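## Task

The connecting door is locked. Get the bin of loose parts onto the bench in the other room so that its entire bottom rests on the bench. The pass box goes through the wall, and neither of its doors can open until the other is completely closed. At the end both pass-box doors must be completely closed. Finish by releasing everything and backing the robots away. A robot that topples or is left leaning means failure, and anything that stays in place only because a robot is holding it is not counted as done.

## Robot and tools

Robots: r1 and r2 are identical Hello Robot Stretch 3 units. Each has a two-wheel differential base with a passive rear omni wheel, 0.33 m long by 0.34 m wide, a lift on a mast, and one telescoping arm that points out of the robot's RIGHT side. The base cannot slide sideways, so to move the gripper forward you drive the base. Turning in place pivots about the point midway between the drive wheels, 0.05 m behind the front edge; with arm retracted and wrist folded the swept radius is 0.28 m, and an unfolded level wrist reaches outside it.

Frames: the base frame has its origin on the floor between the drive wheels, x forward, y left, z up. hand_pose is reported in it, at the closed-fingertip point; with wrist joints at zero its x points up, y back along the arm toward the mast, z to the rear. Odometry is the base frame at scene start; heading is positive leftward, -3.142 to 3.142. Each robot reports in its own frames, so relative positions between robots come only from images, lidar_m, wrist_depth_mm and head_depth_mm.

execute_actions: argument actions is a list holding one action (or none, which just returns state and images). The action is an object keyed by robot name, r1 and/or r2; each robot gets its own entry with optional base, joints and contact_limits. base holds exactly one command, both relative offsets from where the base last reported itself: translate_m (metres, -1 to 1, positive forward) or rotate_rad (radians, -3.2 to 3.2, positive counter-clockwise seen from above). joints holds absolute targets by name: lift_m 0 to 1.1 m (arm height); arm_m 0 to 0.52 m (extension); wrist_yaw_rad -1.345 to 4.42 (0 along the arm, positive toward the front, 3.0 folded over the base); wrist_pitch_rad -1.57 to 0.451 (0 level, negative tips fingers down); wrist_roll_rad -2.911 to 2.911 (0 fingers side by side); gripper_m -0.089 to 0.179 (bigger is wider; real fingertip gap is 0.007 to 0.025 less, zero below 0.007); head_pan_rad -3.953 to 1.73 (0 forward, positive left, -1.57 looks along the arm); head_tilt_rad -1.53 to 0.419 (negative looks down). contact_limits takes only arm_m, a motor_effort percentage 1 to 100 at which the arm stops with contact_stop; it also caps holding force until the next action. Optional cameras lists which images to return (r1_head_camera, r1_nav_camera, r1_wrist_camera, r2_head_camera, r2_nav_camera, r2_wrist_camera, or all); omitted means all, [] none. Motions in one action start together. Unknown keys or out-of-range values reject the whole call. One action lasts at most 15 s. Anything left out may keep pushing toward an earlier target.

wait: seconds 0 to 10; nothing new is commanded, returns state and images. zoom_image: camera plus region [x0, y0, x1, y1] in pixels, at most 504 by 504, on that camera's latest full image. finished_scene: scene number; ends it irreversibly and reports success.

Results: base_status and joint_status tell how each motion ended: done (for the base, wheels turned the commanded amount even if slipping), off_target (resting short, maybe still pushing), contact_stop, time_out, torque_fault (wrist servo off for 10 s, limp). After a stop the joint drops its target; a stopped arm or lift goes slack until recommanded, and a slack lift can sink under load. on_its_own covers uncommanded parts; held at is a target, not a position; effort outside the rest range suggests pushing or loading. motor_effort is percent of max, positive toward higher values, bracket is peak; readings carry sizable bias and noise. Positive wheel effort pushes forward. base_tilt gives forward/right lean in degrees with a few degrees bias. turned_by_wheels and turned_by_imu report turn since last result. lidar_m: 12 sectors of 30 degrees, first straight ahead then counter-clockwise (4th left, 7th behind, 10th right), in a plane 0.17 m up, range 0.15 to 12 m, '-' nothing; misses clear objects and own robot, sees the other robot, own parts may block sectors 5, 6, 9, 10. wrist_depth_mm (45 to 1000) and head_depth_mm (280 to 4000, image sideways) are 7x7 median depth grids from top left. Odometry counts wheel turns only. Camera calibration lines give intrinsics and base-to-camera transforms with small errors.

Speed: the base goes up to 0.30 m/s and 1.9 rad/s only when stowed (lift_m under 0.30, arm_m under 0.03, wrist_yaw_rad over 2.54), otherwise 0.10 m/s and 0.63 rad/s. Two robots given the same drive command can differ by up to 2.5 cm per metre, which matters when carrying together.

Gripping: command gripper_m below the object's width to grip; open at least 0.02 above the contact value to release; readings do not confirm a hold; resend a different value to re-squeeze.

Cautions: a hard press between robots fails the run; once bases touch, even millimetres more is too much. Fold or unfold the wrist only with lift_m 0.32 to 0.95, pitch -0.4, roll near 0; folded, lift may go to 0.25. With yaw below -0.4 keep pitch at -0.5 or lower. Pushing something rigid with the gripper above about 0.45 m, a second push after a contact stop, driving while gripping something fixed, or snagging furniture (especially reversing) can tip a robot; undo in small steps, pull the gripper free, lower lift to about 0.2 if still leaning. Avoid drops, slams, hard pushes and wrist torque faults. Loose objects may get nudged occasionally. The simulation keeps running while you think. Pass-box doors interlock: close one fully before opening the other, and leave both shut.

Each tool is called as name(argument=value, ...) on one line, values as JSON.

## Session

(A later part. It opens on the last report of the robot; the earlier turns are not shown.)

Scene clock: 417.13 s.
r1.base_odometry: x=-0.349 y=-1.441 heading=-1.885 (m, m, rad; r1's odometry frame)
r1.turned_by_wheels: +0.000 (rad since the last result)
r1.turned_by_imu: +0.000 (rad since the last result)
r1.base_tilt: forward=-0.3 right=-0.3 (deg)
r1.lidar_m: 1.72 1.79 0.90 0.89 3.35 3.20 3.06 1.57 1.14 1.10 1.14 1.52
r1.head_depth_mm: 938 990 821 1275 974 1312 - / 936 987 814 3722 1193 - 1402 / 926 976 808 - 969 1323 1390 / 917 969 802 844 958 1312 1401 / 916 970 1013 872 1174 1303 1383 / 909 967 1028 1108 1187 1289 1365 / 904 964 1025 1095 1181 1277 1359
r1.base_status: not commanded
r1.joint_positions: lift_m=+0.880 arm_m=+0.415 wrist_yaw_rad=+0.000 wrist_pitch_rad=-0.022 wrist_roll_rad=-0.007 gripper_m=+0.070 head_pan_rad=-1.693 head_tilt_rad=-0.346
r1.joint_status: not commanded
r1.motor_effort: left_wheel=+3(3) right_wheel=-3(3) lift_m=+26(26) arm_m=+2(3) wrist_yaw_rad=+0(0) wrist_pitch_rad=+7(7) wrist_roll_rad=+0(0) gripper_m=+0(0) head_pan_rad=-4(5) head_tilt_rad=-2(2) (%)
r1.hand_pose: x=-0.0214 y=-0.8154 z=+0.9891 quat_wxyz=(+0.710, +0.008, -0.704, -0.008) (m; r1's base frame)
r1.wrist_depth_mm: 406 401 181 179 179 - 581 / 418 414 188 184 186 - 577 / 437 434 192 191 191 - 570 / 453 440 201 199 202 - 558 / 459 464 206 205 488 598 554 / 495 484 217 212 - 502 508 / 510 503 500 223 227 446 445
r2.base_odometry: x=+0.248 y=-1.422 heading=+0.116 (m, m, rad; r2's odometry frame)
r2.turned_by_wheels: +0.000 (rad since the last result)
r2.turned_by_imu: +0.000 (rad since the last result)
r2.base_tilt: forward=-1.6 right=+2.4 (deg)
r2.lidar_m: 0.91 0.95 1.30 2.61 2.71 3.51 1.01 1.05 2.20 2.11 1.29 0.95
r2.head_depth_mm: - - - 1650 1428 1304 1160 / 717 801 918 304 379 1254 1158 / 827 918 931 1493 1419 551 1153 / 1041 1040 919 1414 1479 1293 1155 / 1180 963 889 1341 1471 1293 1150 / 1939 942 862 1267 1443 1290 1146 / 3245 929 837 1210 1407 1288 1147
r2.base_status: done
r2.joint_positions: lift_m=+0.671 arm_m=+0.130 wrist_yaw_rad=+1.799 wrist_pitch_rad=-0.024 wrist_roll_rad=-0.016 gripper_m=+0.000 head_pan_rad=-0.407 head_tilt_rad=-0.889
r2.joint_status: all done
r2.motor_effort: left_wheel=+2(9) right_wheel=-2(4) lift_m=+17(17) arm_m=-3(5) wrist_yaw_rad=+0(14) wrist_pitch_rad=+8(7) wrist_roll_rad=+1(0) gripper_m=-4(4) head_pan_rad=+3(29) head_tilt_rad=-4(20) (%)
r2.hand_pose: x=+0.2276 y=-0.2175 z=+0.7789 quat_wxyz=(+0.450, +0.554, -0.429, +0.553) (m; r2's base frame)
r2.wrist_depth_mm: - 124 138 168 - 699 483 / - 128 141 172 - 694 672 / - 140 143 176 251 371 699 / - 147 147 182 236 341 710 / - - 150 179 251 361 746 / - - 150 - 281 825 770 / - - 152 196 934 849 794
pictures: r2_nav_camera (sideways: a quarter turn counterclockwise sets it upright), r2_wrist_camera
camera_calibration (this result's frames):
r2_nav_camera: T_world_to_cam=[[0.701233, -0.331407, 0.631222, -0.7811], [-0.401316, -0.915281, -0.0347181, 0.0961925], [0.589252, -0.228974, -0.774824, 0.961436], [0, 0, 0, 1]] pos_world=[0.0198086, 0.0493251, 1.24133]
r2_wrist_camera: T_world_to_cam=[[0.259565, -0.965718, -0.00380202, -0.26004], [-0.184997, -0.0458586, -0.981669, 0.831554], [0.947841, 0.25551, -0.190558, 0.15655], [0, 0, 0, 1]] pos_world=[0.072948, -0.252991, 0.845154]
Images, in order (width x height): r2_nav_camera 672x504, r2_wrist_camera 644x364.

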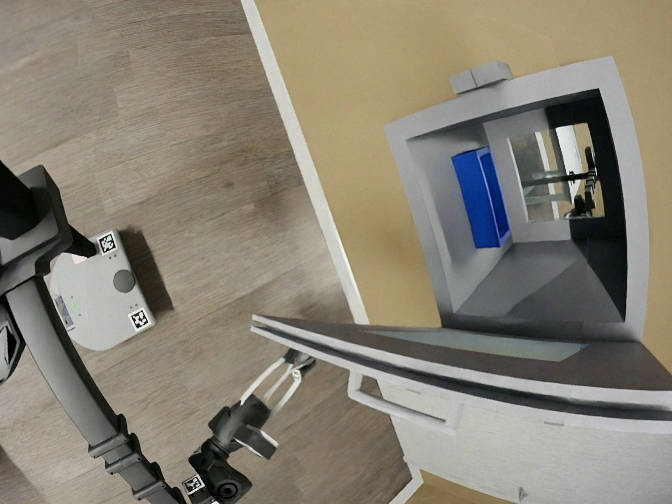

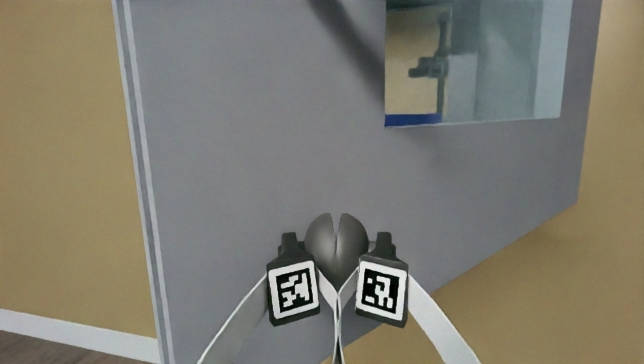

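execute_actions(actions=[{"r2":{"joints":{"arm_m":0.005,"head_pan_rad":0.2},"base":{"translate_m":0.385}},"r1":{"joints":{"gripper_m":-0.025}}}], cameras=["r2_wrist_camera","r2_nav_camera","r1_wrist_camera"])

Scene clock: 434.00 s.
r1.base_odometry: x=-0.349 y=-1.441 heading=-1.885 (m, m, rad; r1's odometry frame)
r1.turned_by_wheels: +0.000 (rad since the last result)
r1.turned_by_imu: +0.000 (rad since the last result)
r1.base_tilt: forward=-0.2 right=-0.3 (deg)
r1.lidar_m: 1.72 1.78 0.90 0.89 3.36 3.20 3.06 1.57 1.14 1.10 1.14 1.52
r1.head_depth_mm: 936 988 820 1276 973 1314 - / 933 985 812 1527 1191 - 1410 / 926 975 809 1786 965 1320 1398 / 919 973 803 844 957 1311 1393 / 913 972 1015 874 1174 1307 1383 / 911 967 1031 1111 1187 1293 1369 / 903 961 1023 1097 1181 1276 1361
r1.base_status: not commanded
r1.joint_positions: lift_m=+0.880 arm_m=+0.415 wrist_yaw_rad=+0.000 wrist_pitch_rad=-0.022 wrist_roll_rad=-0.007 gripper_m=-0.024 head_pan_rad=-1.693 head_tilt_rad=-0.346
r1.joint_status: all done
r1.motor_effort: left_wheel=+2(3) right_wheel=-3(4) lift_m=+26(26) arm_m=+0(2) wrist_yaw_rad=+0(0) wrist_pitch_rad=+7(7) wrist_roll_rad=+1(0) gripper_m=-14(90) head_pan_rad=-4(5) head_tilt_rad=-1(2) (%)
r1.hand_pose: x=-0.0214 y=-0.8156 z=+0.9892 quat_wxyz=(+0.710, +0.008, -0.704, -0.008) (m; r1's base frame)
r1.wrist_depth_mm: 400 405 179 177 178 742 569 / 419 420 186 182 184 777 576 / 428 427 192 188 191 797 565 / 446 447 199 197 199 816 576 / 455 460 206 145 207 592 543 / 482 480 218 153 484 493 517 / 502 510 226 219 223 439 443
r2.base_odometry: x=+0.631 y=-1.377 heading=+0.116 (m, m, rad; r2's odometry frame)
r2.turned_by_wheels: +0.000 (rad since the last result)
r2.turned_by_imu: +0.001 (rad since the last result)
r2.base_tilt: forward=-1.7 right=+2.6 (deg)
r2.lidar_m: 0.53 0.55 0.74 2.07 2.71 3.72 1.39 3.02 2.20 2.04 0.74 0.54
r2.head_depth_mm: - 871 857 668 616 490 1142 / - - 742 667 614 485 1135 / - - - 307 403 514 1154 / - - - 314 397 539 1153 / - - - 317 365 567 1149 / - - 290 333 950 1266 1147 / - - 366 836 1109 1283 1142
r2.base_status: done
r2.joint_positions: lift_m=+0.671 arm_m=+0.005 wrist_yaw_rad=+1.801 wrist_pitch_rad=-0.024 wrist_roll_rad=-0.016 gripper_m=+0.000 head_pan_rad=+0.193 head_tilt_rad=-0.889
r2.joint_status: all done
r2.motor_effort: left_wheel=+2(13) right_wheel=-3(4) lift_m=+18(18) arm_m=-2(5) wrist_yaw_rad=-2(8) wrist_pitch_rad=+7(8) wrist_roll_rad=+1(0) gripper_m=-4(4) head_pan_rad=+2(28) head_tilt_rad=-4(4) (%)
r2.hand_pose: x=+0.2275 y=-0.0918 z=+0.7791 quat_wxyz=(+0.450, +0.555, -0.429, +0.554) (m; r2's base frame)
r2.wrist_depth_mm: 209 197 379 736 - - 596 / 217 204 381 735 - - 579 / 227 211 204 444 193 170 162 / 234 219 204 193 181 170 161 / 244 227 211 198 185 176 166 / 696 236 221 - 189 180 171 / 728 643 568 213 200 185 175
pictures: r1_wrist_camera, r2_nav_camera (sideways: a quarter turn counterclockwise sets it upright), r2_wrist_camera
camera_calibration (this result's frames):
r1_wrist_camera: T_world_to_cam=[[-0.998215, 0.023839, 0.0547578, -0.0670488], [-0.0482553, 0.218261, -0.974697, 1.17082], [-0.0351873, -0.975599, -0.216721, -0.414295], [0, 0, 0, 1]] pos_world=[-0.0250088, -0.658132, 1.05508]
r2_nav_camera: T_world_to_cam=[[0.766237, 0.122528, 0.630768, -0.780904], [0.185609, -0.98201, -0.0347144, 0.0926075], [0.615167, 0.143675, -0.775195, 0.961759], [0, 0, 0, 1]] pos_world=[-0.0104738, 0.0484427, 1.24133]
r2_wrist_camera: T_world_to_cam=[[0.261858, -0.965099, -0.00377923, -0.13914], [-0.184256, -0.0461491, -0.981794, 0.837364], [0.947354, 0.257787, -0.189909, 0.124401], [0, 0, 0, 1]] pos_world=[0.0728719, -0.12771, 0.845218]
Images, in order (width x height): r1_wrist_camera 644x364, r2_nav_camera 672x504, r2_wrist_camera 644x364.

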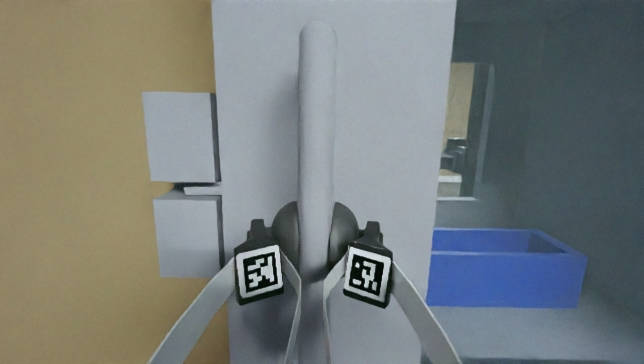

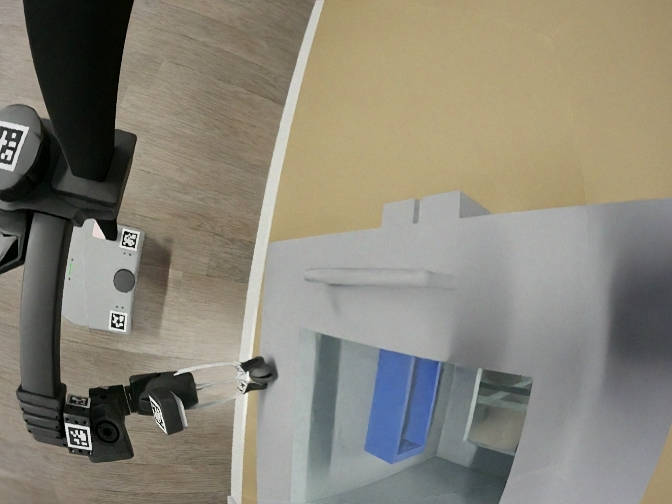

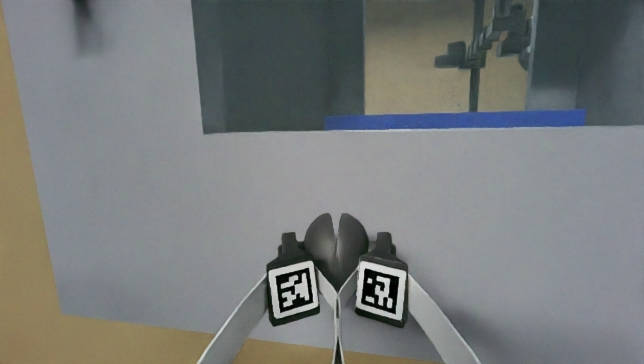

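execute_actions(actions=[{"r2":{"base":{"translate_m":0.028}}}], cameras=["r2_nav_camera","r1_wrist_camera"])

Scene clock: 442.40 s.
r1.base_odometry: x=-0.349 y=-1.441 heading=-1.885 (m, m, rad; r1's odometry frame)
r1.turned_by_wheels: +0.000 (rad since the last result)
r1.turned_by_imu: +0.000 (rad since the last result)
r1.base_tilt: forward=-0.2 right=-0.3 (deg)
r1.lidar_m: 1.72 1.78 0.90 0.89 3.38 3.19 3.07 1.58 1.14 1.10 1.14 1.52
r1.head_depth_mm: 936 988 820 1278 976 1318 - / 932 980 813 1506 1192 - 1399 / 923 976 807 1773 967 1323 1395 / 921 969 801 843 958 1315 1391 / 915 967 1013 874 1170 1297 1384 / 911 966 1026 1105 1188 1285 1369 / 904 962 1026 1100 1183 1278 1356
r1.base_status: not commanded
r1.joint_positions: lift_m=+0.880 arm_m=+0.415 wrist_yaw_rad=+0.000 wrist_pitch_rad=-0.022 wrist_roll_rad=-0.007 gripper_m=-0.024 head_pan_rad=-1.693 head_tilt_rad=-0.346
r1.joint_status: not commanded
r1.motor_effort: left_wheel=+2(2) right_wheel=-3(3) lift_m=+26(26) arm_m=+0(1) wrist_yaw_rad=+0(0) wrist_pitch_rad=+7(7) wrist_roll_rad=+0(0) gripper_m=-14(13) head_pan_rad=-4(5) head_tilt_rad=-2(2) (%)
r1.hand_pose: x=-0.0214 y=-0.8156 z=+0.9892 quat_wxyz=(+0.710, +0.008, -0.704, -0.008) (m; r1's base frame)
r1.wrist_depth_mm: 396 405 179 177 179 710 581 / 415 415 186 182 184 758 572 / 429 429 193 190 190 754 574 / 450 445 200 196 199 817 573 / 467 458 207 144 207 599 544 / 478 491 218 153 485 496 515 / 494 507 225 221 223 437 450
r2.base_odometry: x=+0.659 y=-1.374 heading=+0.116 (m, m, rad; r2's odometry frame)
r2.turned_by_wheels: +0.000 (rad since the last result)
r2.turned_by_imu: +0.000 (rad since the last result)
r2.base_tilt: forward=-1.7 right=+2.5 (deg)
r2.lidar_m: 0.50 0.52 0.71 1.95 2.72 3.72 1.42 3.04 2.20 1.86 0.70 0.52
r2.head_depth_mm: - - 852 657 614 478 1132 / - - 828 666 613 481 1140 / - - - 302 397 494 1156 / - - - 308 385 522 1156 / - - - 312 368 556 1153 / - - 286 324 472 1241 1148 / - - 335 380 1046 1263 1151
r2.base_status: done
r2.joint_positions: lift_m=+0.671 arm_m=+0.005 wrist_yaw_rad=+1.800 wrist_pitch_rad=-0.024 wrist_roll_rad=-0.016 gripper_m=+0.000 head_pan_rad=+0.193 head_tilt_rad=-0.890
r2.joint_status: not commanded
r2.motor_effort: left_wheel=+2(12) right_wheel=-3(8) lift_m=+17(17) arm_m=-2(2) wrist_yaw_rad=+0(1) wrist_pitch_rad=+7(7) wrist_roll_rad=+1(0) gripper_m=-4(3) head_pan_rad=+2(3) head_tilt_rad=-4(5) (%)
r2.hand_pose: x=+0.2276 y=-0.0922 z=+0.7791 quat_wxyz=(+0.450, +0.554, -0.429, +0.553) (m; r2's base frame)
r2.wrist_depth_mm: 203 190 380 735 - - 594 / 211 196 382 744 - - 588 / 218 202 206 421 383 167 148 / 229 211 194 180 167 157 146 / 239 217 200 185 171 161 150 / 253 228 210 - 174 165 155 / 682 607 222 199 186 169 159
pictures: r1_wrist_camera, r2_nav_camera (sideways: a quarter turn counterclockwise sets it upright)
camera_calibration (this result's frames):
r1_wrist_camera: T_world_to_cam=[[-0.998215, 0.023839, 0.0547577, -0.0670487], [-0.0482552, 0.218261, -0.974697, 1.17082], [-0.0351873, -0.975599, -0.216721, -0.414295], [0, 0, 0, 1]] pos_world=[-0.0250088, -0.658132, 1.05508]
r2_nav_camera: T_world_to_cam=[[0.766442, 0.122723, 0.63048, -0.780531], [0.185788, -0.981976, -0.0347121, 0.0926034], [0.614857, 0.143741, -0.775429, 0.962065], [0, 0, 0, 1]] pos_world=[-0.0105053, 0.0484351, 1.24134]
Images, in order (width x height): r1_wrist_camera 644x364, r2_nav_camera 672x504.

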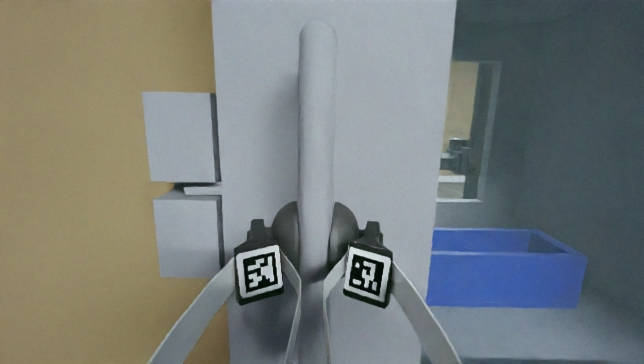

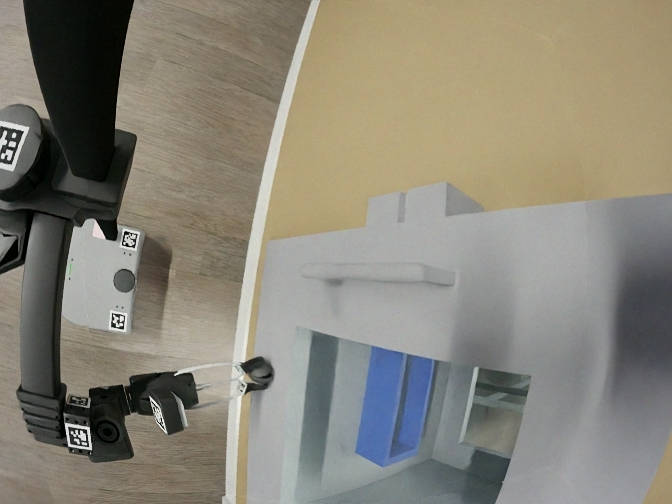

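execute_actions(actions=[{"r2":{"base":{"translate_m":0.012}}}], cameras=["r2_nav_camera","r1_wrist_camera"])

Scene clock: 448.13 s.
r1.base_odometry: x=-0.349 y=-1.441 heading=-1.885 (m, m, rad; r1's odometry frame)
r1.turned_by_wheels: +0.000 (rad since the last result)
r1.turned_by_imu: +0.000 (rad since the last result)
r1.base_tilt: forward=-0.2 right=-0.3 (deg)
r1.lidar_m: 1.72 1.78 0.90 0.89 3.37 3.19 3.08 1.57 1.14 1.10 1.14 1.53
r1.head_depth_mm: 941 989 818 1275 976 1313 - / 934 981 812 1501 1193 - 1397 / 927 972 808 1765 968 1324 1392 / 920 972 806 846 958 1313 1398 / 913 969 1012 871 1171 1304 1379 / 913 966 1032 1103 1192 1286 1375 / 903 959 1024 1094 1181 1280 1363
r1.base_status: not commanded
r1.joint_positions: lift_m=+0.880 arm_m=+0.415 wrist_yaw_rad=+0.000 wrist_pitch_rad=-0.022 wrist_roll_rad=-0.007 gripper_m=-0.024 head_pan_rad=-1.693 head_tilt_rad=-0.346
r1.joint_status: not commanded
r1.motor_effort: left_wheel=+2(3) right_wheel=-3(3) lift_m=+26(26) arm_m=+0(1) wrist_yaw_rad=+0(0) wrist_pitch_rad=+7(7) wrist_roll_rad=+0(0) gripper_m=-13(14) head_pan_rad=-5(5) head_tilt_rad=-2(2) (%)
r1.hand_pose: x=-0.0214 y=-0.8156 z=+0.9892 quat_wxyz=(+0.710, +0.008, -0.704, -0.008) (m; r1's base frame)
r1.wrist_depth_mm: 408 411 180 177 179 716 576 / 421 416 186 181 185 741 572 / 424 424 192 191 191 769 567 / 451 442 198 196 198 789 580 / 468 461 205 145 207 590 540 / 482 481 217 153 493 501 516 / 502 501 225 219 224 440 446
r2.base_odometry: x=+0.670 y=-1.373 heading=+0.116 (m, m, rad; r2's odometry frame)
r2.turned_by_wheels: +0.000 (rad since the last result)
r2.turned_by_imu: +0.000 (rad since the last result)
r2.base_tilt: forward=-1.6 right=+2.5 (deg)
r2.lidar_m: 0.49 0.50 0.69 1.91 2.71 3.69 1.44 3.04 2.19 1.81 0.69 0.50
r2.head_depth_mm: - - 854 649 615 475 1125 / - - 839 650 613 479 1142 / - - - 302 398 494 1156 / - - - 310 388 528 1150 / - - - 316 371 566 1151 / - - 290 330 464 1248 1147 / - - 335 348 1019 1263 1143
r2.base_status: done
r2.joint_positions: lift_m=+0.671 arm_m=+0.005 wrist_yaw_rad=+1.798 wrist_pitch_rad=-0.024 wrist_roll_rad=-0.016 gripper_m=+0.000 head_pan_rad=+0.193 head_tilt_rad=-0.890
r2.joint_status: not commanded
r2.motor_effort: left_wheel=+2(11) right_wheel=+4(5) lift_m=+17(18) arm_m=-2(2) wrist_yaw_rad=+1(1) wrist_pitch_rad=+7(7) wrist_roll_rad=+0(0) gripper_m=-3(4) head_pan_rad=+2(2) head_tilt_rad=-3(4) (%)
r2.hand_pose: x=+0.2277 y=-0.0926 z=+0.7791 quat_wxyz=(+0.450, +0.554, -0.429, +0.553) (m; r2's base frame)
r2.wrist_depth_mm: 206 191 382 739 - - 587 / 214 198 385 738 - - 583 / 225 205 209 406 372 164 146 / 234 212 193 177 164 153 143 / 245 221 201 183 169 157 146 / 441 229 211 - 171 161 151 / 670 579 220 196 182 167 155
pictures: r1_wrist_camera, r2_nav_camera (sideways: a quarter turn counterclockwise sets it upright)
camera_calibration (this result's frames):
r1_wrist_camera: T_world_to_cam=[[-0.998215, 0.023839, 0.0547577, -0.0670488], [-0.0482552, 0.218261, -0.974697, 1.17082], [-0.0351873, -0.975599, -0.216721, -0.414295], [0, 0, 0, 1]] pos_world=[-0.0250088, -0.658132, 1.05508]
r2_nav_camera: T_world_to_cam=[[0.766444, 0.122723, 0.630478, -0.780528], [0.185789, -0.981976, -0.0347121, 0.0926033], [0.614855, 0.143741, -0.77543, 0.962067], [0, 0, 0, 1]] pos_world=[-0.0105055, 0.0484351, 1.24134]
Images, in order (width x height): r1_wrist_camera 644x364, r2_nav_camera 672x504.

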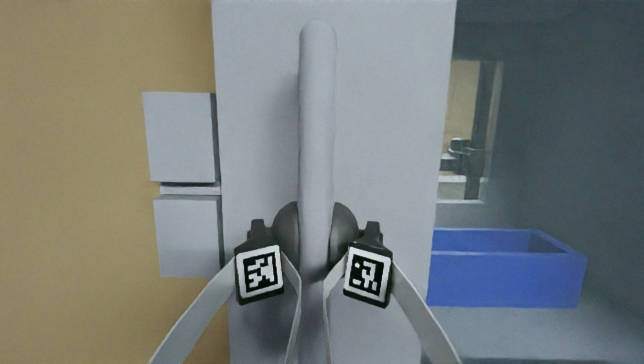

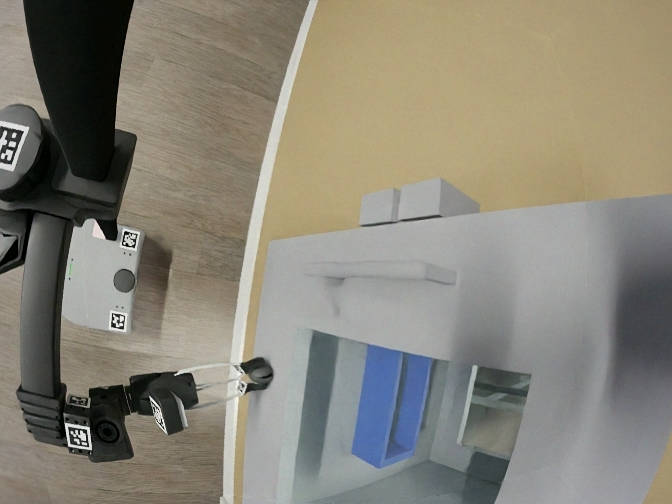

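execute_actions(actions=[{"r2":{"base":{"translate_m":-0.08}},"r1":{"base":{"translate_m":-0.019},"joints":{"arm_m":0.324,"gripper_m":-0.04}}}], cameras=[])

execute_actions(actions=[{"r2":{"base":{"translate_m":-0.08}},"r1":{"base":{"translate_m":-0.039},"joints":{"arm_m":0.238}}}], cameras=[])

execute_actions(actions=[{"r2":{"base":{"translate_m":-0.08}},"r1":{"base":{"translate_m":-0.051},"joints":{"arm_m":0.16}}}], cameras=["r1_nav_camera","r1_wrist_camera"])

Scene clock: 457.23 s.
r1.base_odometry: x=-0.343 y=-1.423 heading=-1.885 (m, m, rad; r1's odometry frame)
r1.turned_by_wheels: +0.000 (rad since the last result)
r1.turned_by_imu: +0.000 (rad since the last result)
r1.base_tilt: forward=-0.3 right=-0.3 (deg)
r1.lidar_m: 1.74 1.81 0.89 0.89 3.38 3.17 3.05 1.57 1.14 1.10 1.14 1.52
r1.head_depth_mm: 936 986 777 1233 947 - - / 931 979 754 1479 1193 - 1401 / 928 973 736 1510 - 1333 1391 / 921 971 715 759 - 1333 1392 / 914 971 715 775 1176 1306 1385 / 909 967 1029 1102 1193 1297 1370 / 903 965 1023 1094 1187 1283 1361
r1.base_status: done
r1.joint_positions: lift_m=+0.880 arm_m=+0.324 wrist_yaw_rad=-0.006 wrist_pitch_rad=-0.023 wrist_roll_rad=-0.007 gripper_m=-0.039 head_pan_rad=-1.693 head_tilt_rad=-0.346
r1.joint_status: all done
r1.motor_effort: left_wheel=-1(21) right_wheel=+2(22) lift_m=+26(26) arm_m=-2(0) wrist_yaw_rad=+8(29) wrist_pitch_rad=+8(8) wrist_roll_rad=+1(0) gripper_m=-19(74) head_pan_rad=-5(5) head_tilt_rad=-2(2) (%)
r1.hand_pose: x=-0.0231 y=-0.7249 z=+0.9890 quat_wxyz=(+0.710, +0.006, -0.704, -0.011) (m; r1's base frame)
r1.wrist_depth_mm: 486 503 171 175 187 736 550 / 506 504 178 178 193 801 552 / 516 514 184 185 202 821 542 / 542 532 189 192 210 805 543 / 555 551 195 144 568 671 553 / 592 590 571 181 572 566 514 / 605 601 212 218 237 440 448
r2.base_odometry: x=+0.591 y=-1.382 heading=+0.116 (m, m, rad; r2's odometry frame)
r2.turned_by_wheels: +0.000 (rad since the last result)
r2.turned_by_imu: +0.000 (rad since the last result)
r2.base_tilt: forward=-1.7 right=+2.5 (deg)
r2.lidar_m: 0.57 0.59 0.80 2.22 2.71 3.73 1.36 3.06 2.20 2.14 0.80 0.59
r2.head_depth_mm: - 969 763 684 536 1149 1141 / - 303 688 696 542 1204 1138 / - 299 347 416 531 1229 1153 / - 305 347 419 546 1249 1155 / 286 314 356 436 591 1263 1147 / 398 392 383 878 1138 1285 1153 / 538 623 737 916 1206 1285 1144
r2.base_status: done
r2.joint_positions: lift_m=+0.671 arm_m=+0.005 wrist_yaw_rad=+1.799 wrist_pitch_rad=-0.024 wrist_roll_rad=-0.016 gripper_m=+0.000 head_pan_rad=+0.193 head_tilt_rad=-0.890
r2.joint_status: not commanded
r2.motor_effort: left_wheel=+3(6) right_wheel=-3(7) lift_m=+17(17) arm_m=-2(2) wrist_yaw_rad=+0(1) wrist_pitch_rad=+7(8) wrist_roll_rad=+0(0) gripper_m=-4(4) head_pan_rad=+2(2) head_tilt_rad=-4(4) (%)
r2.hand_pose: x=+0.2276 y=-0.0924 z=+0.7791 quat_wxyz=(+0.450, +0.554, -0.429, +0.553) (m; r2's base frame)
r2.wrist_depth_mm: 611 280 266 730 - - 587 / 636 294 273 741 - - 582 / 668 306 279 263 245 227 212 / 688 318 287 264 243 227 212 / 720 330 298 273 251 233 217 / 759 685 618 - 254 239 222 / 792 707 643 590 538 488 456
pictures: none
No camera images: the call's "cameras" was empty. Leave "cameras" out to get every camera's image.

Scene clock: 459.63 s.
r1.base_odometry: x=-0.331 y=-1.386 heading=-1.885 (m, m, rad; r1's odometry frame)
r1.turned_by_wheels: +0.000 (rad since the last result)
r1.turned_by_imu: +0.000 (rad since the last result)
r1.base_tilt: forward=-0.3 right=-0.3 (deg)
r1.lidar_m: 1.78 1.84 0.90 1.04 3.35 3.13 3.00 1.57 1.14 1.10 1.14 1.53
r1.head_depth_mm: 939 987 741 1135 918 1314 - / 931 985 702 1462 1194 - 1405 / 929 979 667 1518 1187 - 1401 / 921 967 634 674 - - 1395 / 916 963 610 662 716 1255 1379 / 910 966 1027 1079 1185 1290 1368 / 905 962 1024 1102 1183 1281 1361
r1.base_status: done
r1.joint_positions: lift_m=+0.880 arm_m=+0.238 wrist_yaw_rad=-0.002 wrist_pitch_rad=-0.024 wrist_roll_rad=-0.007 gripper_m=-0.039 head_pan_rad=-1.693 head_tilt_rad=-0.346
r1.joint_status: all done
r1.motor_effort: left_wheel=+2(19) right_wheel=-1(22) lift_m=+26(26) arm_m=-2(4) wrist_yaw_rad=+3(35) wrist_pitch_rad=+8(8) wrist_roll_rad=+0(0) gripper_m=-19(20) head_pan_rad=-5(4) head_tilt_rad=-2(2) (%)
r1.hand_pose: x=-0.0218 y=-0.6389 z=+0.9887 quat_wxyz=(+0.710, +0.008, -0.704, -0.009) (m; r1's base frame)
r1.wrist_depth_mm: 564 561 165 176 604 648 509 / 592 585 171 172 907 760 500 / 604 605 176 186 940 760 497 / 628 642 183 197 940 743 501 / 652 639 187 145 683 678 495 / 668 682 202 181 568 570 495 / 687 695 207 220 454 324 358
r2.base_odometry: x=+0.512 y=-1.391 heading=+0.117 (m, m, rad; r2's odometry frame)
r2.turned_by_wheels: +0.000 (rad since the last result)
r2.turned_by_imu: +0.000 (rad since the last result)
r2.base_tilt: forward=-1.7 right=+2.6 (deg)
r2.lidar_m: 0.65 0.67 0.92 2.53 2.71 3.71 1.28 1.32 2.21 2.14 0.91 0.67
r2.head_depth_mm: 2963 1013 773 714 613 1261 1142 / 327 384 736 711 640 1275 1140 / 335 383 446 536 670 1288 1153 / 343 384 435 550 1179 1292 1153 / 356 419 477 919 1245 1290 1146 / 605 666 817 1017 1315 1282 1149 / 620 719 858 1060 1365 1284 1147
r2.base_status: done
r2.joint_positions: lift_m=+0.671 arm_m=+0.005 wrist_yaw_rad=+1.799 wrist_pitch_rad=-0.024 wrist_roll_rad=-0.016 gripper_m=+0.000 head_pan_rad=+0.193 head_tilt_rad=-0.890
r2.joint_status: not commanded
r2.motor_effort: left_wheel=+2(6) right_wheel=-3(7) lift_m=+17(18) arm_m=-2(2) wrist_yaw_rad=+1(0) wrist_pitch_rad=+7(8) wrist_roll_rad=+0(0) gripper_m=-4(3) head_pan_rad=+2(2) head_tilt_rad=-4(4) (%)
r2.hand_pose: x=+0.2276 y=-0.0924 z=+0.7791 quat_wxyz=(+0.450, +0.554, -0.429, +0.553) (m; r2's base frame)
r2.wrist_depth_mm: 715 660 341 735 - 930 583 / 754 683 359 756 - 976 578 / 774 710 370 347 325 305 280 / 810 736 384 351 323 301 281 / 839 765 397 362 333 308 288 / 895 812 747 - 584 557 513 / 919 819 750 684 629 574 531
pictures: none
No camera images: the call's "cameras" was empty. Leave "cameras" out to get every camera's image.

Scene clock: 462.03 s.
r1.base_odometry: x=-0.316 y=-1.337 heading=-1.885 (m, m, rad; r1's odometry frame)
r1.turned_by_wheels: +0.000 (rad since the last result)
r1.turned_by_imu: +0.000 (rad since the last result)
r1.base_tilt: forward=-0.3 right=-0.3 (deg)
r1.lidar_m: 1.83 1.90 0.92 1.23 0.90 3.08 2.95 1.57 1.14 1.10 1.14 1.52
r1.head_depth_mm: 938 989 722 1008 905 1314 - / 932 982 660 1309 1094 - - / 926 977 607 1504 1065 - - / 922 971 564 605 644 - - / 913 965 526 565 607 662 1364 / 911 962 840 877 1183 1291 1368 / 907 960 1023 1101 1183 1276 1355
r1.base_status: done
r1.joint_positions: lift_m=+0.880 arm_m=+0.160 wrist_yaw_rad=+0.003 wrist_pitch_rad=-0.025 wrist_roll_rad=-0.007 gripper_m=-0.039 head_pan_rad=-1.693 head_tilt_rad=-0.346
r1.joint_status: all done
r1.motor_effort: left_wheel=+4(16) right_wheel=-4(21) lift_m=+26(26) arm_m=-2(2) wrist_yaw_rad=-3(31) wrist_pitch_rad=+9(9) wrist_roll_rad=+0(0) gripper_m=-19(21) head_pan_rad=-5(5) head_tilt_rad=-2(2) (%)
r1.hand_pose: x=-0.0208 y=-0.5608 z=+0.9884 quat_wxyz=(+0.710, +0.010, -0.704, -0.008) (m; r1's base frame)
r1.wrist_depth_mm: 645 637 164 180 754 636 374 / 660 657 170 182 993 682 395 / 687 685 175 192 - 664 403 / 723 709 180 199 - 675 421 / 730 743 183 147 725 672 436 / 762 752 184 156 554 546 464 / 784 787 202 221 322 369 779
r2.base_odometry: x=+0.432 y=-1.401 heading=+0.117 (m, m, rad; r2's odometry frame)
r2.turned_by_wheels: +0.000 (rad since the last result)
r2.turned_by_imu: +0.000 (rad since the last result)
r2.base_tilt: forward=-1.7 right=+2.5 (deg)
r2.lidar_m: 0.72 0.75 1.03 2.61 2.72 3.70 1.20 1.24 2.20 2.13 1.03 0.75
r2.head_depth_mm: 3118 1090 787 646 1170 1302 1140 / 400 471 783 651 1216 1296 1140 / 409 469 547 657 1281 1296 1157 / 420 472 539 684 1338 1294 1154 / 650 499 906 1105 1384 1288 1147 / 685 792 940 1153 1398 1286 1147 / 703 816 975 1206 1419 1285 1145
r2.base_status: done
r2.joint_positions: lift_m=+0.671 arm_m=+0.005 wrist_yaw_rad=+1.799 wrist_pitch_rad=-0.024 wrist_roll_rad=-0.016 gripper_m=+0.000 head_pan_rad=+0.193 head_tilt_rad=-0.890
r2.joint_status: not commanded
r2.motor_effort: left_wheel=+3(5) right_wheel=-3(7) lift_m=+17(17) arm_m=-3(3) wrist_yaw_rad=+1(0) wrist_pitch_rad=+7(7) wrist_roll_rad=+1(1) gripper_m=-3(4) head_pan_rad=+3(2) head_tilt_rad=-3(4) (%)
r2.hand_pose: x=+0.2276 y=-0.0924 z=+0.7791 quat_wxyz=(+0.450, +0.554, -0.429, +0.553) (m; r2's base frame)
r2.wrist_depth_mm: 827 765 427 750 - - 578 / 874 775 446 747 - - 584 / 881 810 461 431 406 373 347 / 909 851 477 441 407 375 350 / 977 868 803 456 425 393 360 / - 921 836 - 673 643 600 / - 935 848 791 739 650 609
pictures: r1_nav_camera (sideways: a quarter turn counterclockwise sets it upright), r1_wrist_camera
camera_calibration (this result's frames):
r1_nav_camera: T_world_to_cam=[[-0.0269525, -0.370994, 0.928244, -1.17577], [-0.991555, 0.127758, 0.0222705, 0.0321654], [-0.126853, -0.919805, -0.371304, 0.445355], [0, 0, 0, 1]] pos_world=[0.0566982, -0.0306748, 1.25605]
r1_wrist_camera: T_world_to_cam=[[-0.998271, 0.0211658, 0.0548281, -0.0740079], [-0.0488118, 0.221008, -0.97405, 1.11539], [-0.032734, -0.975042, -0.219593, -0.162693], [0, 0, 0, 1]] pos_world=[-0.0247613, -0.403577, 1.05478]
Images, in order (width x height): r1_nav_camera 672x504, r1_wrist_camera 644x364.

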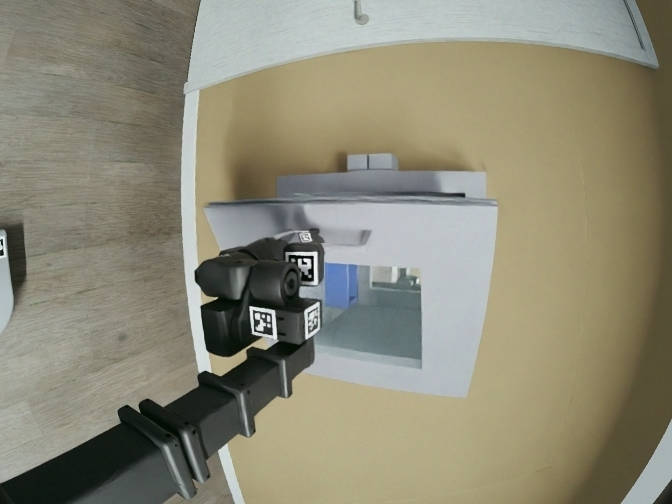

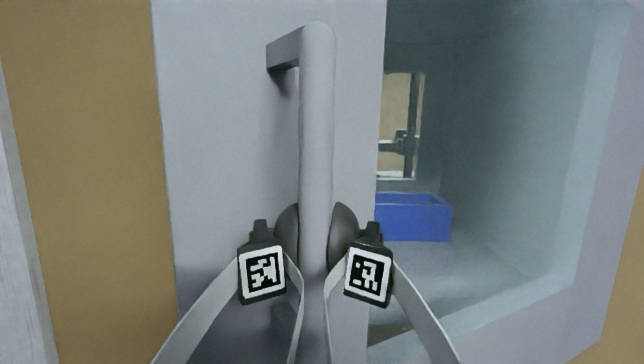

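execute_actions(actions=[{"r1":{"base":{"translate_m":-0.061},"joints":{"arm_m":0.092}}}], cameras=["r1_wrist_camera"])

execute_actions(actions=[{"r1":{"joints":{"gripper_m":0.045,"arm_m":0.02}}}], cameras=["r1_wrist_camera"])

execute_actions(actions=[{"r1":{"base":{"translate_m":0.27},"joints":{"arm_m":0.08,"wrist_yaw_rad":-0.8,"wrist_pitch_rad":-0.52,"gripper_m":0.0,"head_pan_rad":-1.95,"head_tilt_rad":-0.7}}}], cameras=["r1_nav_camera","r1_head_camera"])

Scene clock: 479.13 s.
r1.base_odometry: x=-0.297 y=-1.279 heading=-1.884 (m, m, rad; r1's odometry frame)
r1.turned_by_wheels: +0.000 (rad since the last result)
r1.turned_by_imu: +0.000 (rad since the last result)
r1.base_tilt: forward=-0.2 right=-0.3 (deg)
r1.lidar_m: 1.89 1.96 0.94 0.89 0.89 2.99 2.89 1.57 1.15 1.10 1.14 1.52
r1.head_depth_mm: 937 989 741 834 910 1327 - / 936 984 637 1200 1042 847 - / 928 979 564 1488 1061 738 - / 919 973 506 544 581 - - / 920 967 460 491 522 561 617 / 910 959 800 866 960 1286 1384 / 905 958 1014 1065 1188 1278 1358
r1.base_status: done
r1.joint_positions: lift_m=+0.880 arm_m=+0.092 wrist_yaw_rad=+0.005 wrist_pitch_rad=-0.026 wrist_roll_rad=-0.007 gripper_m=-0.039 head_pan_rad=-1.693 head_tilt_rad=-0.346
r1.joint_status: all done
r1.motor_effort: left_wheel=+4(11) right_wheel=-4(17) lift_m=+26(26) arm_m=-2(1) wrist_yaw_rad=-5(21) wrist_pitch_rad=+9(9) wrist_roll_rad=+0(0) gripper_m=-18(20) head_pan_rad=-5(5) head_tilt_rad=-2(2) (%)
r1.hand_pose: x=-0.0202 y=-0.4928 z=+0.9881 quat_wxyz=(+0.710, +0.011, -0.704, -0.008) (m; r1's base frame)
r1.wrist_depth_mm: 721 147 160 185 765 576 690 / 745 159 166 187 - 572 708 / 771 171 171 196 - 576 734 / 781 779 177 203 932 562 770 / 813 799 180 149 796 526 799 / 828 835 178 158 603 480 841 / 875 917 198 225 335 530 864
r2.base_odometry: x=+0.432 y=-1.401 heading=+0.117 (m, m, rad; r2's odometry frame)
r2.turned_by_wheels: +0.000 (rad since the last result)
r2.turned_by_imu: +0.000 (rad since the last result)
r2.base_tilt: forward=-1.7 right=+2.5 (deg)
r2.lidar_m: 0.73 0.75 1.03 2.61 2.72 3.71 1.20 1.24 2.20 2.12 1.03 0.75
r2.head_depth_mm: 2527 1133 791 645 1170 1301 1143 / 400 471 786 651 1220 1300 1143 / 410 469 547 656 1279 1295 1156 / 419 472 539 684 1340 1294 1153 / 650 499 908 1104 1387 1290 1148 / 684 794 939 1156 1401 1291 1147 / 703 816 973 1206 1424 1280 1143
r2.base_status: not commanded
r2.joint_positions: lift_m=+0.671 arm_m=+0.005 wrist_yaw_rad=+1.799 wrist_pitch_rad=-0.024 wrist_roll_rad=-0.016 gripper_m=+0.000 head_pan_rad=+0.193 head_tilt_rad=-0.890
r2.joint_status: not commanded
r2.motor_effort: left_wheel=+2(2) right_wheel=-3(3) lift_m=+18(17) arm_m=-2(2) wrist_yaw_rad=+0(0) wrist_pitch_rad=+7(8) wrist_roll_rad=+0(0) gripper_m=-4(4) head_pan_rad=+3(2) head_tilt_rad=-5(4) (%)
r2.hand_pose: x=+0.2276 y=-0.0924 z=+0.7791 quat_wxyz=(+0.450, +0.554, -0.429, +0.553) (m; r2's base frame)
r2.wrist_depth_mm: 818 765 431 731 - - 587 / 863 783 448 751 - - 572 / 889 817 465 435 405 373 344 / 924 845 475 438 405 374 349 / 986 892 795 458 426 397 363 / - 939 840 - 677 641 586 / - 945 847 774 717 659 603
pictures: r1_wrist_camera
camera_calibration (this result's frames):
r1_wrist_camera: T_world_to_cam=[[-0.998314, 0.0189842, 0.0548533, -0.0759915], [-0.0492867, 0.221939, -0.973814, 1.10033], [-0.0306612, -0.974876, -0.220629, -0.0952366], [0, 0, 0, 1]] pos_world=[-0.0245519, -0.335607, 1.05467]
Images, in order (width x height): r1_wrist_camera 644x364.

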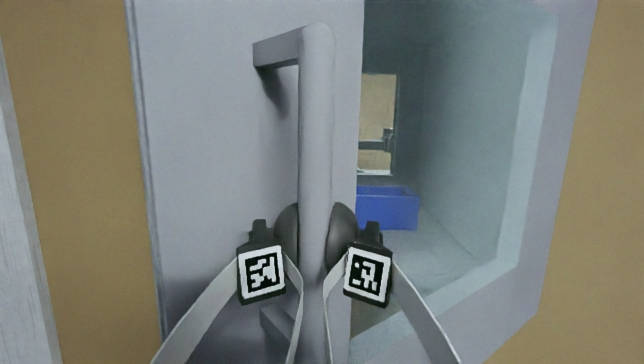

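Scene clock: 480.87 s.
r1.base_odometry: x=-0.297 y=-1.279 heading=-1.885 (m, m, rad; r1's odometry frame)
r1.turned_by_wheels: +0.000 (rad since the last result)
r1.turned_by_imu: +0.000 (rad since the last result)
r1.base_tilt: forward=-0.3 right=-0.4 (deg)
r1.lidar_m: 1.89 1.96 0.94 0.89 0.89 3.01 2.89 1.57 1.14 1.10 1.14 1.53
r1.head_depth_mm: 940 991 727 835 908 1345 1425 / 929 984 630 1204 1042 1321 1418 / 927 977 557 1493 1060 746 1409 / 922 970 499 536 569 620 - / 916 964 451 482 516 556 601 / 911 962 806 874 963 1290 1364 / 905 960 1018 1069 1179 1279 1358
r1.base_status: not commanded
r1.joint_positions: lift_m=+0.880 arm_m=+0.020 wrist_yaw_rad=-0.001 wrist_pitch_rad=-0.023 wrist_roll_rad=-0.007 gripper_m=+0.045 head_pan_rad=-1.693 head_tilt_rad=-0.346
r1.joint_status: all done
r1.motor_effort: left_wheel=+2(3) right_wheel=-3(6) lift_m=+26(26) arm_m=-2(5) wrist_yaw_rad=+2(26) wrist_pitch_rad=+8(9) wrist_roll_rad=+0(0) gripper_m=+1(78) head_pan_rad=-5(5) head_tilt_rad=-2(2) (%)
r1.hand_pose: x=-0.0218 y=-0.4208 z=+0.9889 quat_wxyz=(+0.710, +0.008, -0.704, -0.009) (m; r1's base frame)
r1.wrist_depth_mm: 764 767 214 254 750 489 763 / 785 794 222 243 - 550 790 / 804 830 229 256 - 568 814 / 829 853 239 273 970 603 844 / 878 900 245 282 815 621 896 / 874 909 266 291 473 927 882 / 952 948 266 319 425 975 950
r2.base_odometry: x=+0.432 y=-1.401 heading=+0.117 (m, m, rad; r2's odometry frame)
r2.turned_by_wheels: +0.000 (rad since the last result)
r2.turned_by_imu: +0.000 (rad since the last result)
r2.base_tilt: forward=-1.6 right=+2.5 (deg)
r2.lidar_m: 0.72 0.76 1.03 2.61 2.71 3.72 1.20 1.24 2.21 2.12 1.03 0.75
r2.head_depth_mm: 2548 1141 789 646 1165 1307 1142 / 400 471 784 651 1220 1299 1140 / 410 469 548 659 1274 1296 1153 / 420 471 538 682 1341 1290 1152 / 651 498 907 1105 1385 1294 1151 / 685 794 940 1153 1396 1285 1147 / 703 819 973 1201 1422 1283 1146
r2.base_status: not commanded
r2.joint_positions: lift_m=+0.671 arm_m=+0.005 wrist_yaw_rad=+1.799 wrist_pitch_rad=-0.024 wrist_roll_rad=-0.016 gripper_m=+0.000 head_pan_rad=+0.193 head_tilt_rad=-0.890
r2.joint_status: not commanded
r2.motor_effort: left_wheel=+2(2) right_wheel=-3(3) lift_m=+18(17) arm_m=-2(2) wrist_yaw_rad=+0(1) wrist_pitch_rad=+7(7) wrist_roll_rad=+0(0) gripper_m=-4(3) head_pan_rad=+2(2) head_tilt_rad=-4(4) (%)
r2.hand_pose: x=+0.2276 y=-0.0924 z=+0.7791 quat_wxyz=(+0.450, +0.554, -0.429, +0.553) (m; r2's base frame)
r2.wrist_depth_mm: 829 749 425 738 - - 582 / 862 777 448 757 - - 579 / 883 814 462 433 404 374 345 / 933 857 478 438 410 375 348 / 962 860 797 456 423 394 361 / - 896 846 - 665 643 596 / - 944 860 777 726 656 606
pictures: r1_wrist_camera
camera_calibration (this result's frames):
r1_wrist_camera: T_world_to_cam=[[-0.998178, 0.025286, 0.0547865, -0.0762464], [-0.0479226, 0.219508, -0.974433, 1.0846], [-0.0366656, -0.975283, -0.217896, -0.0280172], [0, 0, 0, 1]] pos_world=[-0.0251578, -0.263475, 1.05494]
Images, in order (width x height): r1_wrist_camera 644x364.

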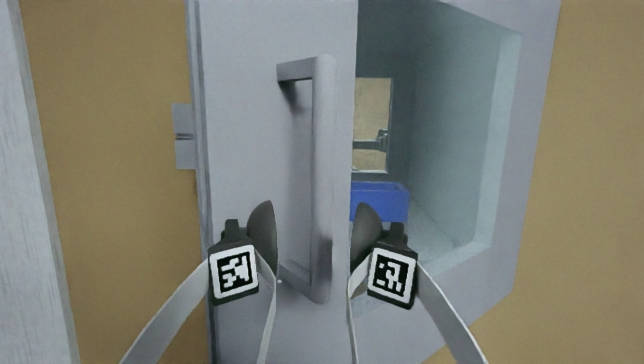

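Scene clock: 484.97 s.
r1.base_odometry: x=-0.380 y=-1.536 heading=-1.884 (m, m, rad; r1's odometry frame)
r1.turned_by_wheels: +0.000 (rad since the last result)
r1.turned_by_imu: -0.001 (rad since the last result)
r1.base_tilt: forward=-0.2 right=-0.3 (deg)
r1.lidar_m: 1.62 1.68 2.29 0.87 3.37 3.31 3.16 1.57 1.14 1.10 1.14 1.53
r1.head_depth_mm: 603 938 1048 1683 1688 - - / 472 559 627 887 - - 1139 / 433 486 562 632 - 1333 1166 / - 1886 1160 1383 - - 1142 / - 1783 1144 1346 - - 1146 / 732 804 952 1303 1515 1365 1169 / 869 959 1092 1244 1460 1369 1176
r1.base_status: done
r1.joint_positions: lift_m=+0.880 arm_m=+0.080 wrist_yaw_rad=-0.798 wrist_pitch_rad=-0.530 wrist_roll_rad=-0.007 gripper_m=+0.000 head_pan_rad=-1.943 head_tilt_rad=-0.691
r1.joint_status: all done
r1.motor_effort: left_wheel=+2(10) right_wheel=-3(5) lift_m=+26(26) arm_m=+2(2) wrist_yaw_rad=-1(4) wrist_pitch_rad=+3(7) wrist_roll_rad=+0(0) gripper_m=-1(82) head_pan_rad=-5(31) head_tilt_rad=-4(22) (%)
r1.hand_pose: x=-0.1711 y=-0.3704 z=+0.8686 quat_wxyz=(+0.559, -0.093, -0.699, -0.437) (m; r1's base frame)
r1.wrist_depth_mm: 734 698 217 611 - - - / 551 591 235 701 - - - / 488 761 275 - - - - / 697 874 998 - - - - / 779 934 - - - - - / 810 - - - - - - / 847 924 943 970 999 975 -
r2.base_odometry: x=+0.432 y=-1.401 heading=+0.117 (m, m, rad; r2's odometry frame)
r2.turned_by_wheels: +0.000 (rad since the last result)
r2.turned_by_imu: +0.000 (rad since the last result)
r2.base_tilt: forward=-1.6 right=+2.5 (deg)
r2.lidar_m: 0.72 0.76 1.03 2.61 2.71 3.68 1.20 1.24 2.21 2.12 1.03 0.75
r2.head_depth_mm: 2557 1139 789 646 1170 1299 1143 / 400 470 784 650 1220 1296 1139 / 410 469 548 658 1278 1293 1153 / 420 472 538 682 1347 1287 1156 / 650 499 907 1105 1384 1289 1149 / 685 792 940 1152 1402 1288 1145 / 703 816 975 1200 1423 1282 1147
r2.base_status: not commanded
r2.joint_positions: lift_m=+0.671 arm_m=+0.005 wrist_yaw_rad=+1.799 wrist_pitch_rad=-0.024 wrist_roll_rad=-0.016 gripper_m=+0.000 head_pan_rad=+0.193 head_tilt_rad=-0.890
r2.joint_status: not commanded
r2.motor_effort: left_wheel=+2(2) right_wheel=-3(3) lift_m=+18(17) arm_m=-2(2) wrist_yaw_rad=+0(0) wrist_pitch_rad=+8(7) wrist_roll_rad=+0(0) gripper_m=-3(4) head_pan_rad=+2(2) head_tilt_rad=-4(4) (%)
r2.hand_pose: x=+0.2276 y=-0.0924 z=+0.7791 quat_wxyz=(+0.450, +0.554, -0.429, +0.553) (m; r2's base frame)
r2.wrist_depth_mm: 802 760 426 730 - - 582 / 844 782 444 733 - - 583 / 896 818 464 427 406 369 346 / 935 845 470 437 408 373 350 / 985 871 797 449 424 395 360 / - 913 843 - 679 635 594 / - 935 849 783 717 663 607
pictures: r1_head_camera (sideways: a quarter turn clockwise sets it upright), r1_nav_camera (sideways: a quarter turn counterclockwise sets it upright)
camera_calibration (this result's frames):
r1_head_camera: T_world_to_cam=[[0.185165, 0.583013, -0.791081, 1.04501], [0.953205, -0.302324, 0.000304711, -0.00312416], [-0.238986, -0.754119, -0.611711, 0.757317], [0, 0, 0, 1]] pos_world=[-0.00953409, -0.0390939, 1.28995]
r1_nav_camera: T_world_to_cam=[[-0.224024, -0.624878, 0.747891, -0.939393], [-0.932037, 0.361635, 0.0229708, 0.030901], [-0.284818, -0.691916, -0.663424, 0.826391], [0, 0, 0, 1]] pos_world=[0.0537256, -0.0263873, 1.2501]
Images, in order (width x height): r1_head_camera 896x504, r1_nav_camera 672x504.

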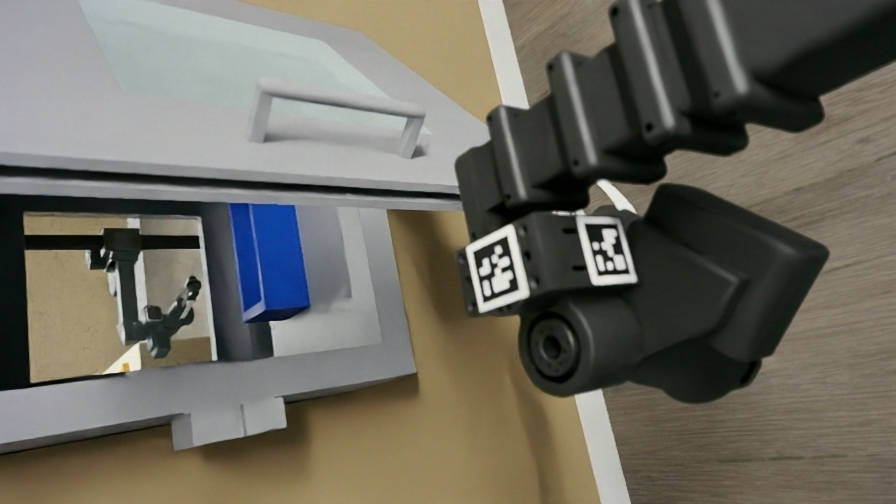

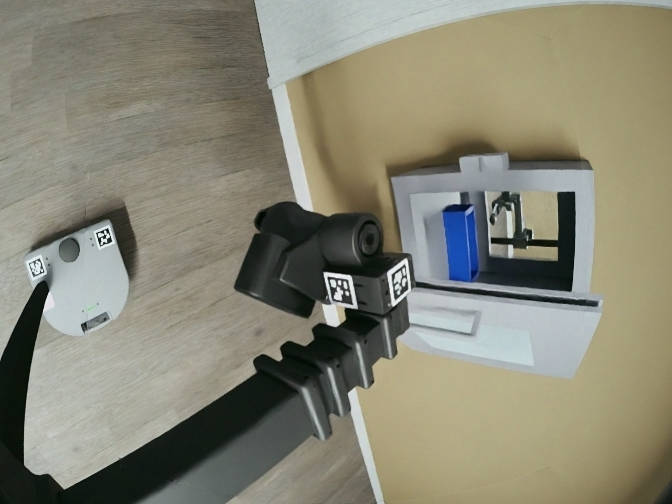

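execute_actions(actions=[], cameras=["r1_head_camera","r1_nav_camera"])

Scene clock: 512.23 s.
r1.base_odometry: x=-0.380 y=-1.536 heading=-1.884 (m, m, rad; r1's odometry frame)
r1.turned_by_wheels: +0.000 (rad since the last result)
r1.turned_by_imu: +0.000 (rad since the last result)
r1.base_tilt: forward=-0.2 right=-0.4 (deg)
r1.lidar_m: 1.62 1.68 2.29 0.87 3.38 3.31 3.17 1.57 1.14 1.10 1.14 1.53
r1.head_depth_mm: 602 939 1053 1673 1679 - - / 471 560 628 889 - - 1140 / 433 485 562 630 - 1329 1170 / - 1906 1160 1387 - - 1139 / - 1779 1150 1352 - - 1145 / 732 801 953 1308 1509 1376 1168 / 867 952 1090 1248 1463 1372 1169
r1.base_status: done
r1.joint_positions: lift_m=+0.880 arm_m=+0.080 wrist_yaw_rad=-0.798 wrist_pitch_rad=-0.530 wrist_roll_rad=-0.007 gripper_m=+0.000 head_pan_rad=-1.943 head_tilt_rad=-0.691
r1.joint_status: all done
r1.motor_effort: left_wheel=+3(10) right_wheel=-3(5) lift_m=+26(26) arm_m=+2(2) wrist_yaw_rad=-1(4) wrist_pitch_rad=+3(7) wrist_roll_rad=+0(0) gripper_m=-2(82) head_pan_rad=-5(31) head_tilt_rad=-3(22) (%)
r1.hand_pose: x=-0.1711 y=-0.3704 z=+0.8686 quat_wxyz=(+0.559, -0.093, -0.699, -0.437) (m; r1's base frame)
r1.wrist_depth_mm: 736 704 215 612 - - - / 564 583 236 675 - - - / 492 786 277 - - - - / 704 874 977 - - - - / 759 936 - - - - - / 832 - - - - - - / 877 961 951 975 969 979 963
r2.base_odometry: x=+0.432 y=-1.401 heading=+0.117 (m, m, rad; r2's odometry frame)
r2.turned_by_wheels: +0.000 (rad since the last result)
r2.turned_by_imu: +0.000 (rad since the last result)
r2.base_tilt: forward=-1.8 right=+2.6 (deg)
r2.lidar_m: 0.73 0.75 1.03 2.61 2.71 3.71 1.20 1.24 2.20 2.12 1.03 0.75
r2.head_depth_mm: 2561 1143 789 645 1170 1304 1141 / 400 471 784 652 1222 1299 1138 / 409 469 547 658 1281 1294 1157 / 420 472 540 682 1340 1294 1151 / 650 498 906 1105 1385 1297 1151 / 686 793 940 1154 1398 1287 1148 / 702 818 968 1205 1416 1282 1146
r2.base_status: not commanded
r2.joint_positions: lift_m=+0.671 arm_m=+0.005 wrist_yaw_rad=+1.799 wrist_pitch_rad=-0.024 wrist_roll_rad=-0.016 gripper_m=+0.000 head_pan_rad=+0.193 head_tilt_rad=-0.890
r2.joint_status: not commanded
r2.motor_effort: left_wheel=+2(2) right_wheel=-3(3) lift_m=+18(17) arm_m=-2(2) wrist_yaw_rad=+1(0) wrist_pitch_rad=+7(7) wrist_roll_rad=+0(0) gripper_m=-4(4) head_pan_rad=+2(2) head_tilt_rad=-4(4) (%)
r2.hand_pose: x=+0.2276 y=-0.0924 z=+0.7791 quat_wxyz=(+0.450, +0.554, -0.429, +0.553) (m; r2's base frame)
r2.wrist_depth_mm: 825 757 426 736 - - 583 / 853 784 442 751 - - 578 / 891 814 458 429 407 371 343 / 934 828 481 439 404 377 349 / 989 894 802 451 426 397 362 / - 909 835 - 680 634 589 / - 938 843 778 720 655 615
pictures: r1_head_camera (sideways: a quarter turn clockwise sets it upright), r1_nav_camera (sideways: a quarter turn counterclockwise sets it upright)
camera_calibration (this result's frames):
r1_head_camera: T_world_to_cam=[[0.185165, 0.583013, -0.791081, 1.04501], [0.953205, -0.302324, 0.000304711, -0.00312416], [-0.238985, -0.754119, -0.611711, 0.757317], [0, 0, 0, 1]] pos_world=[-0.00953408, -0.0390939, 1.28995]
r1_nav_camera: T_world_to_cam=[[-0.224023, -0.624878, 0.747891, -0.939393], [-0.932037, 0.361635, 0.0229708, 0.030901], [-0.284818, -0.691916, -0.663424, 0.826391], [0, 0, 0, 1]] pos_world=[0.0537256, -0.0263873, 1.2501]
Images, in order (width x height): r1_head_camera 896x504, r1_nav_camera 672x504.

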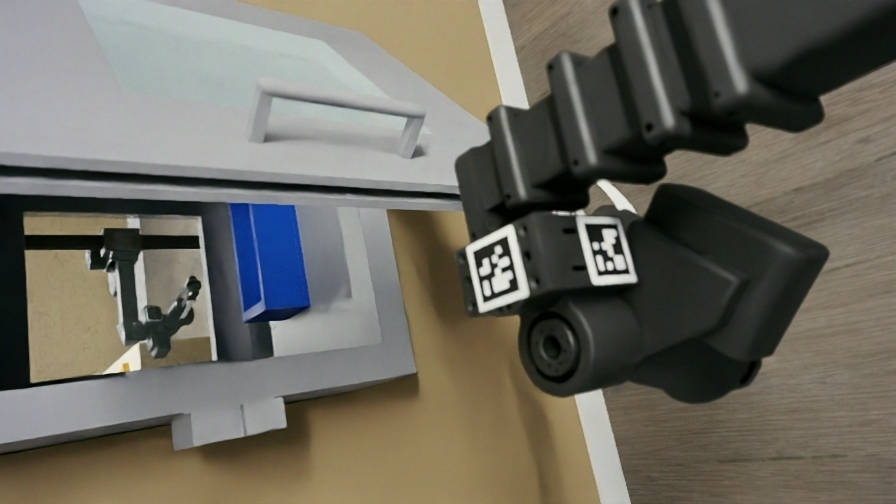

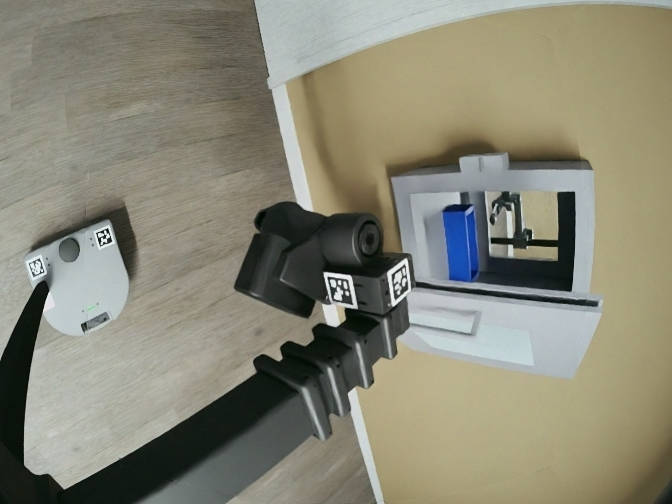

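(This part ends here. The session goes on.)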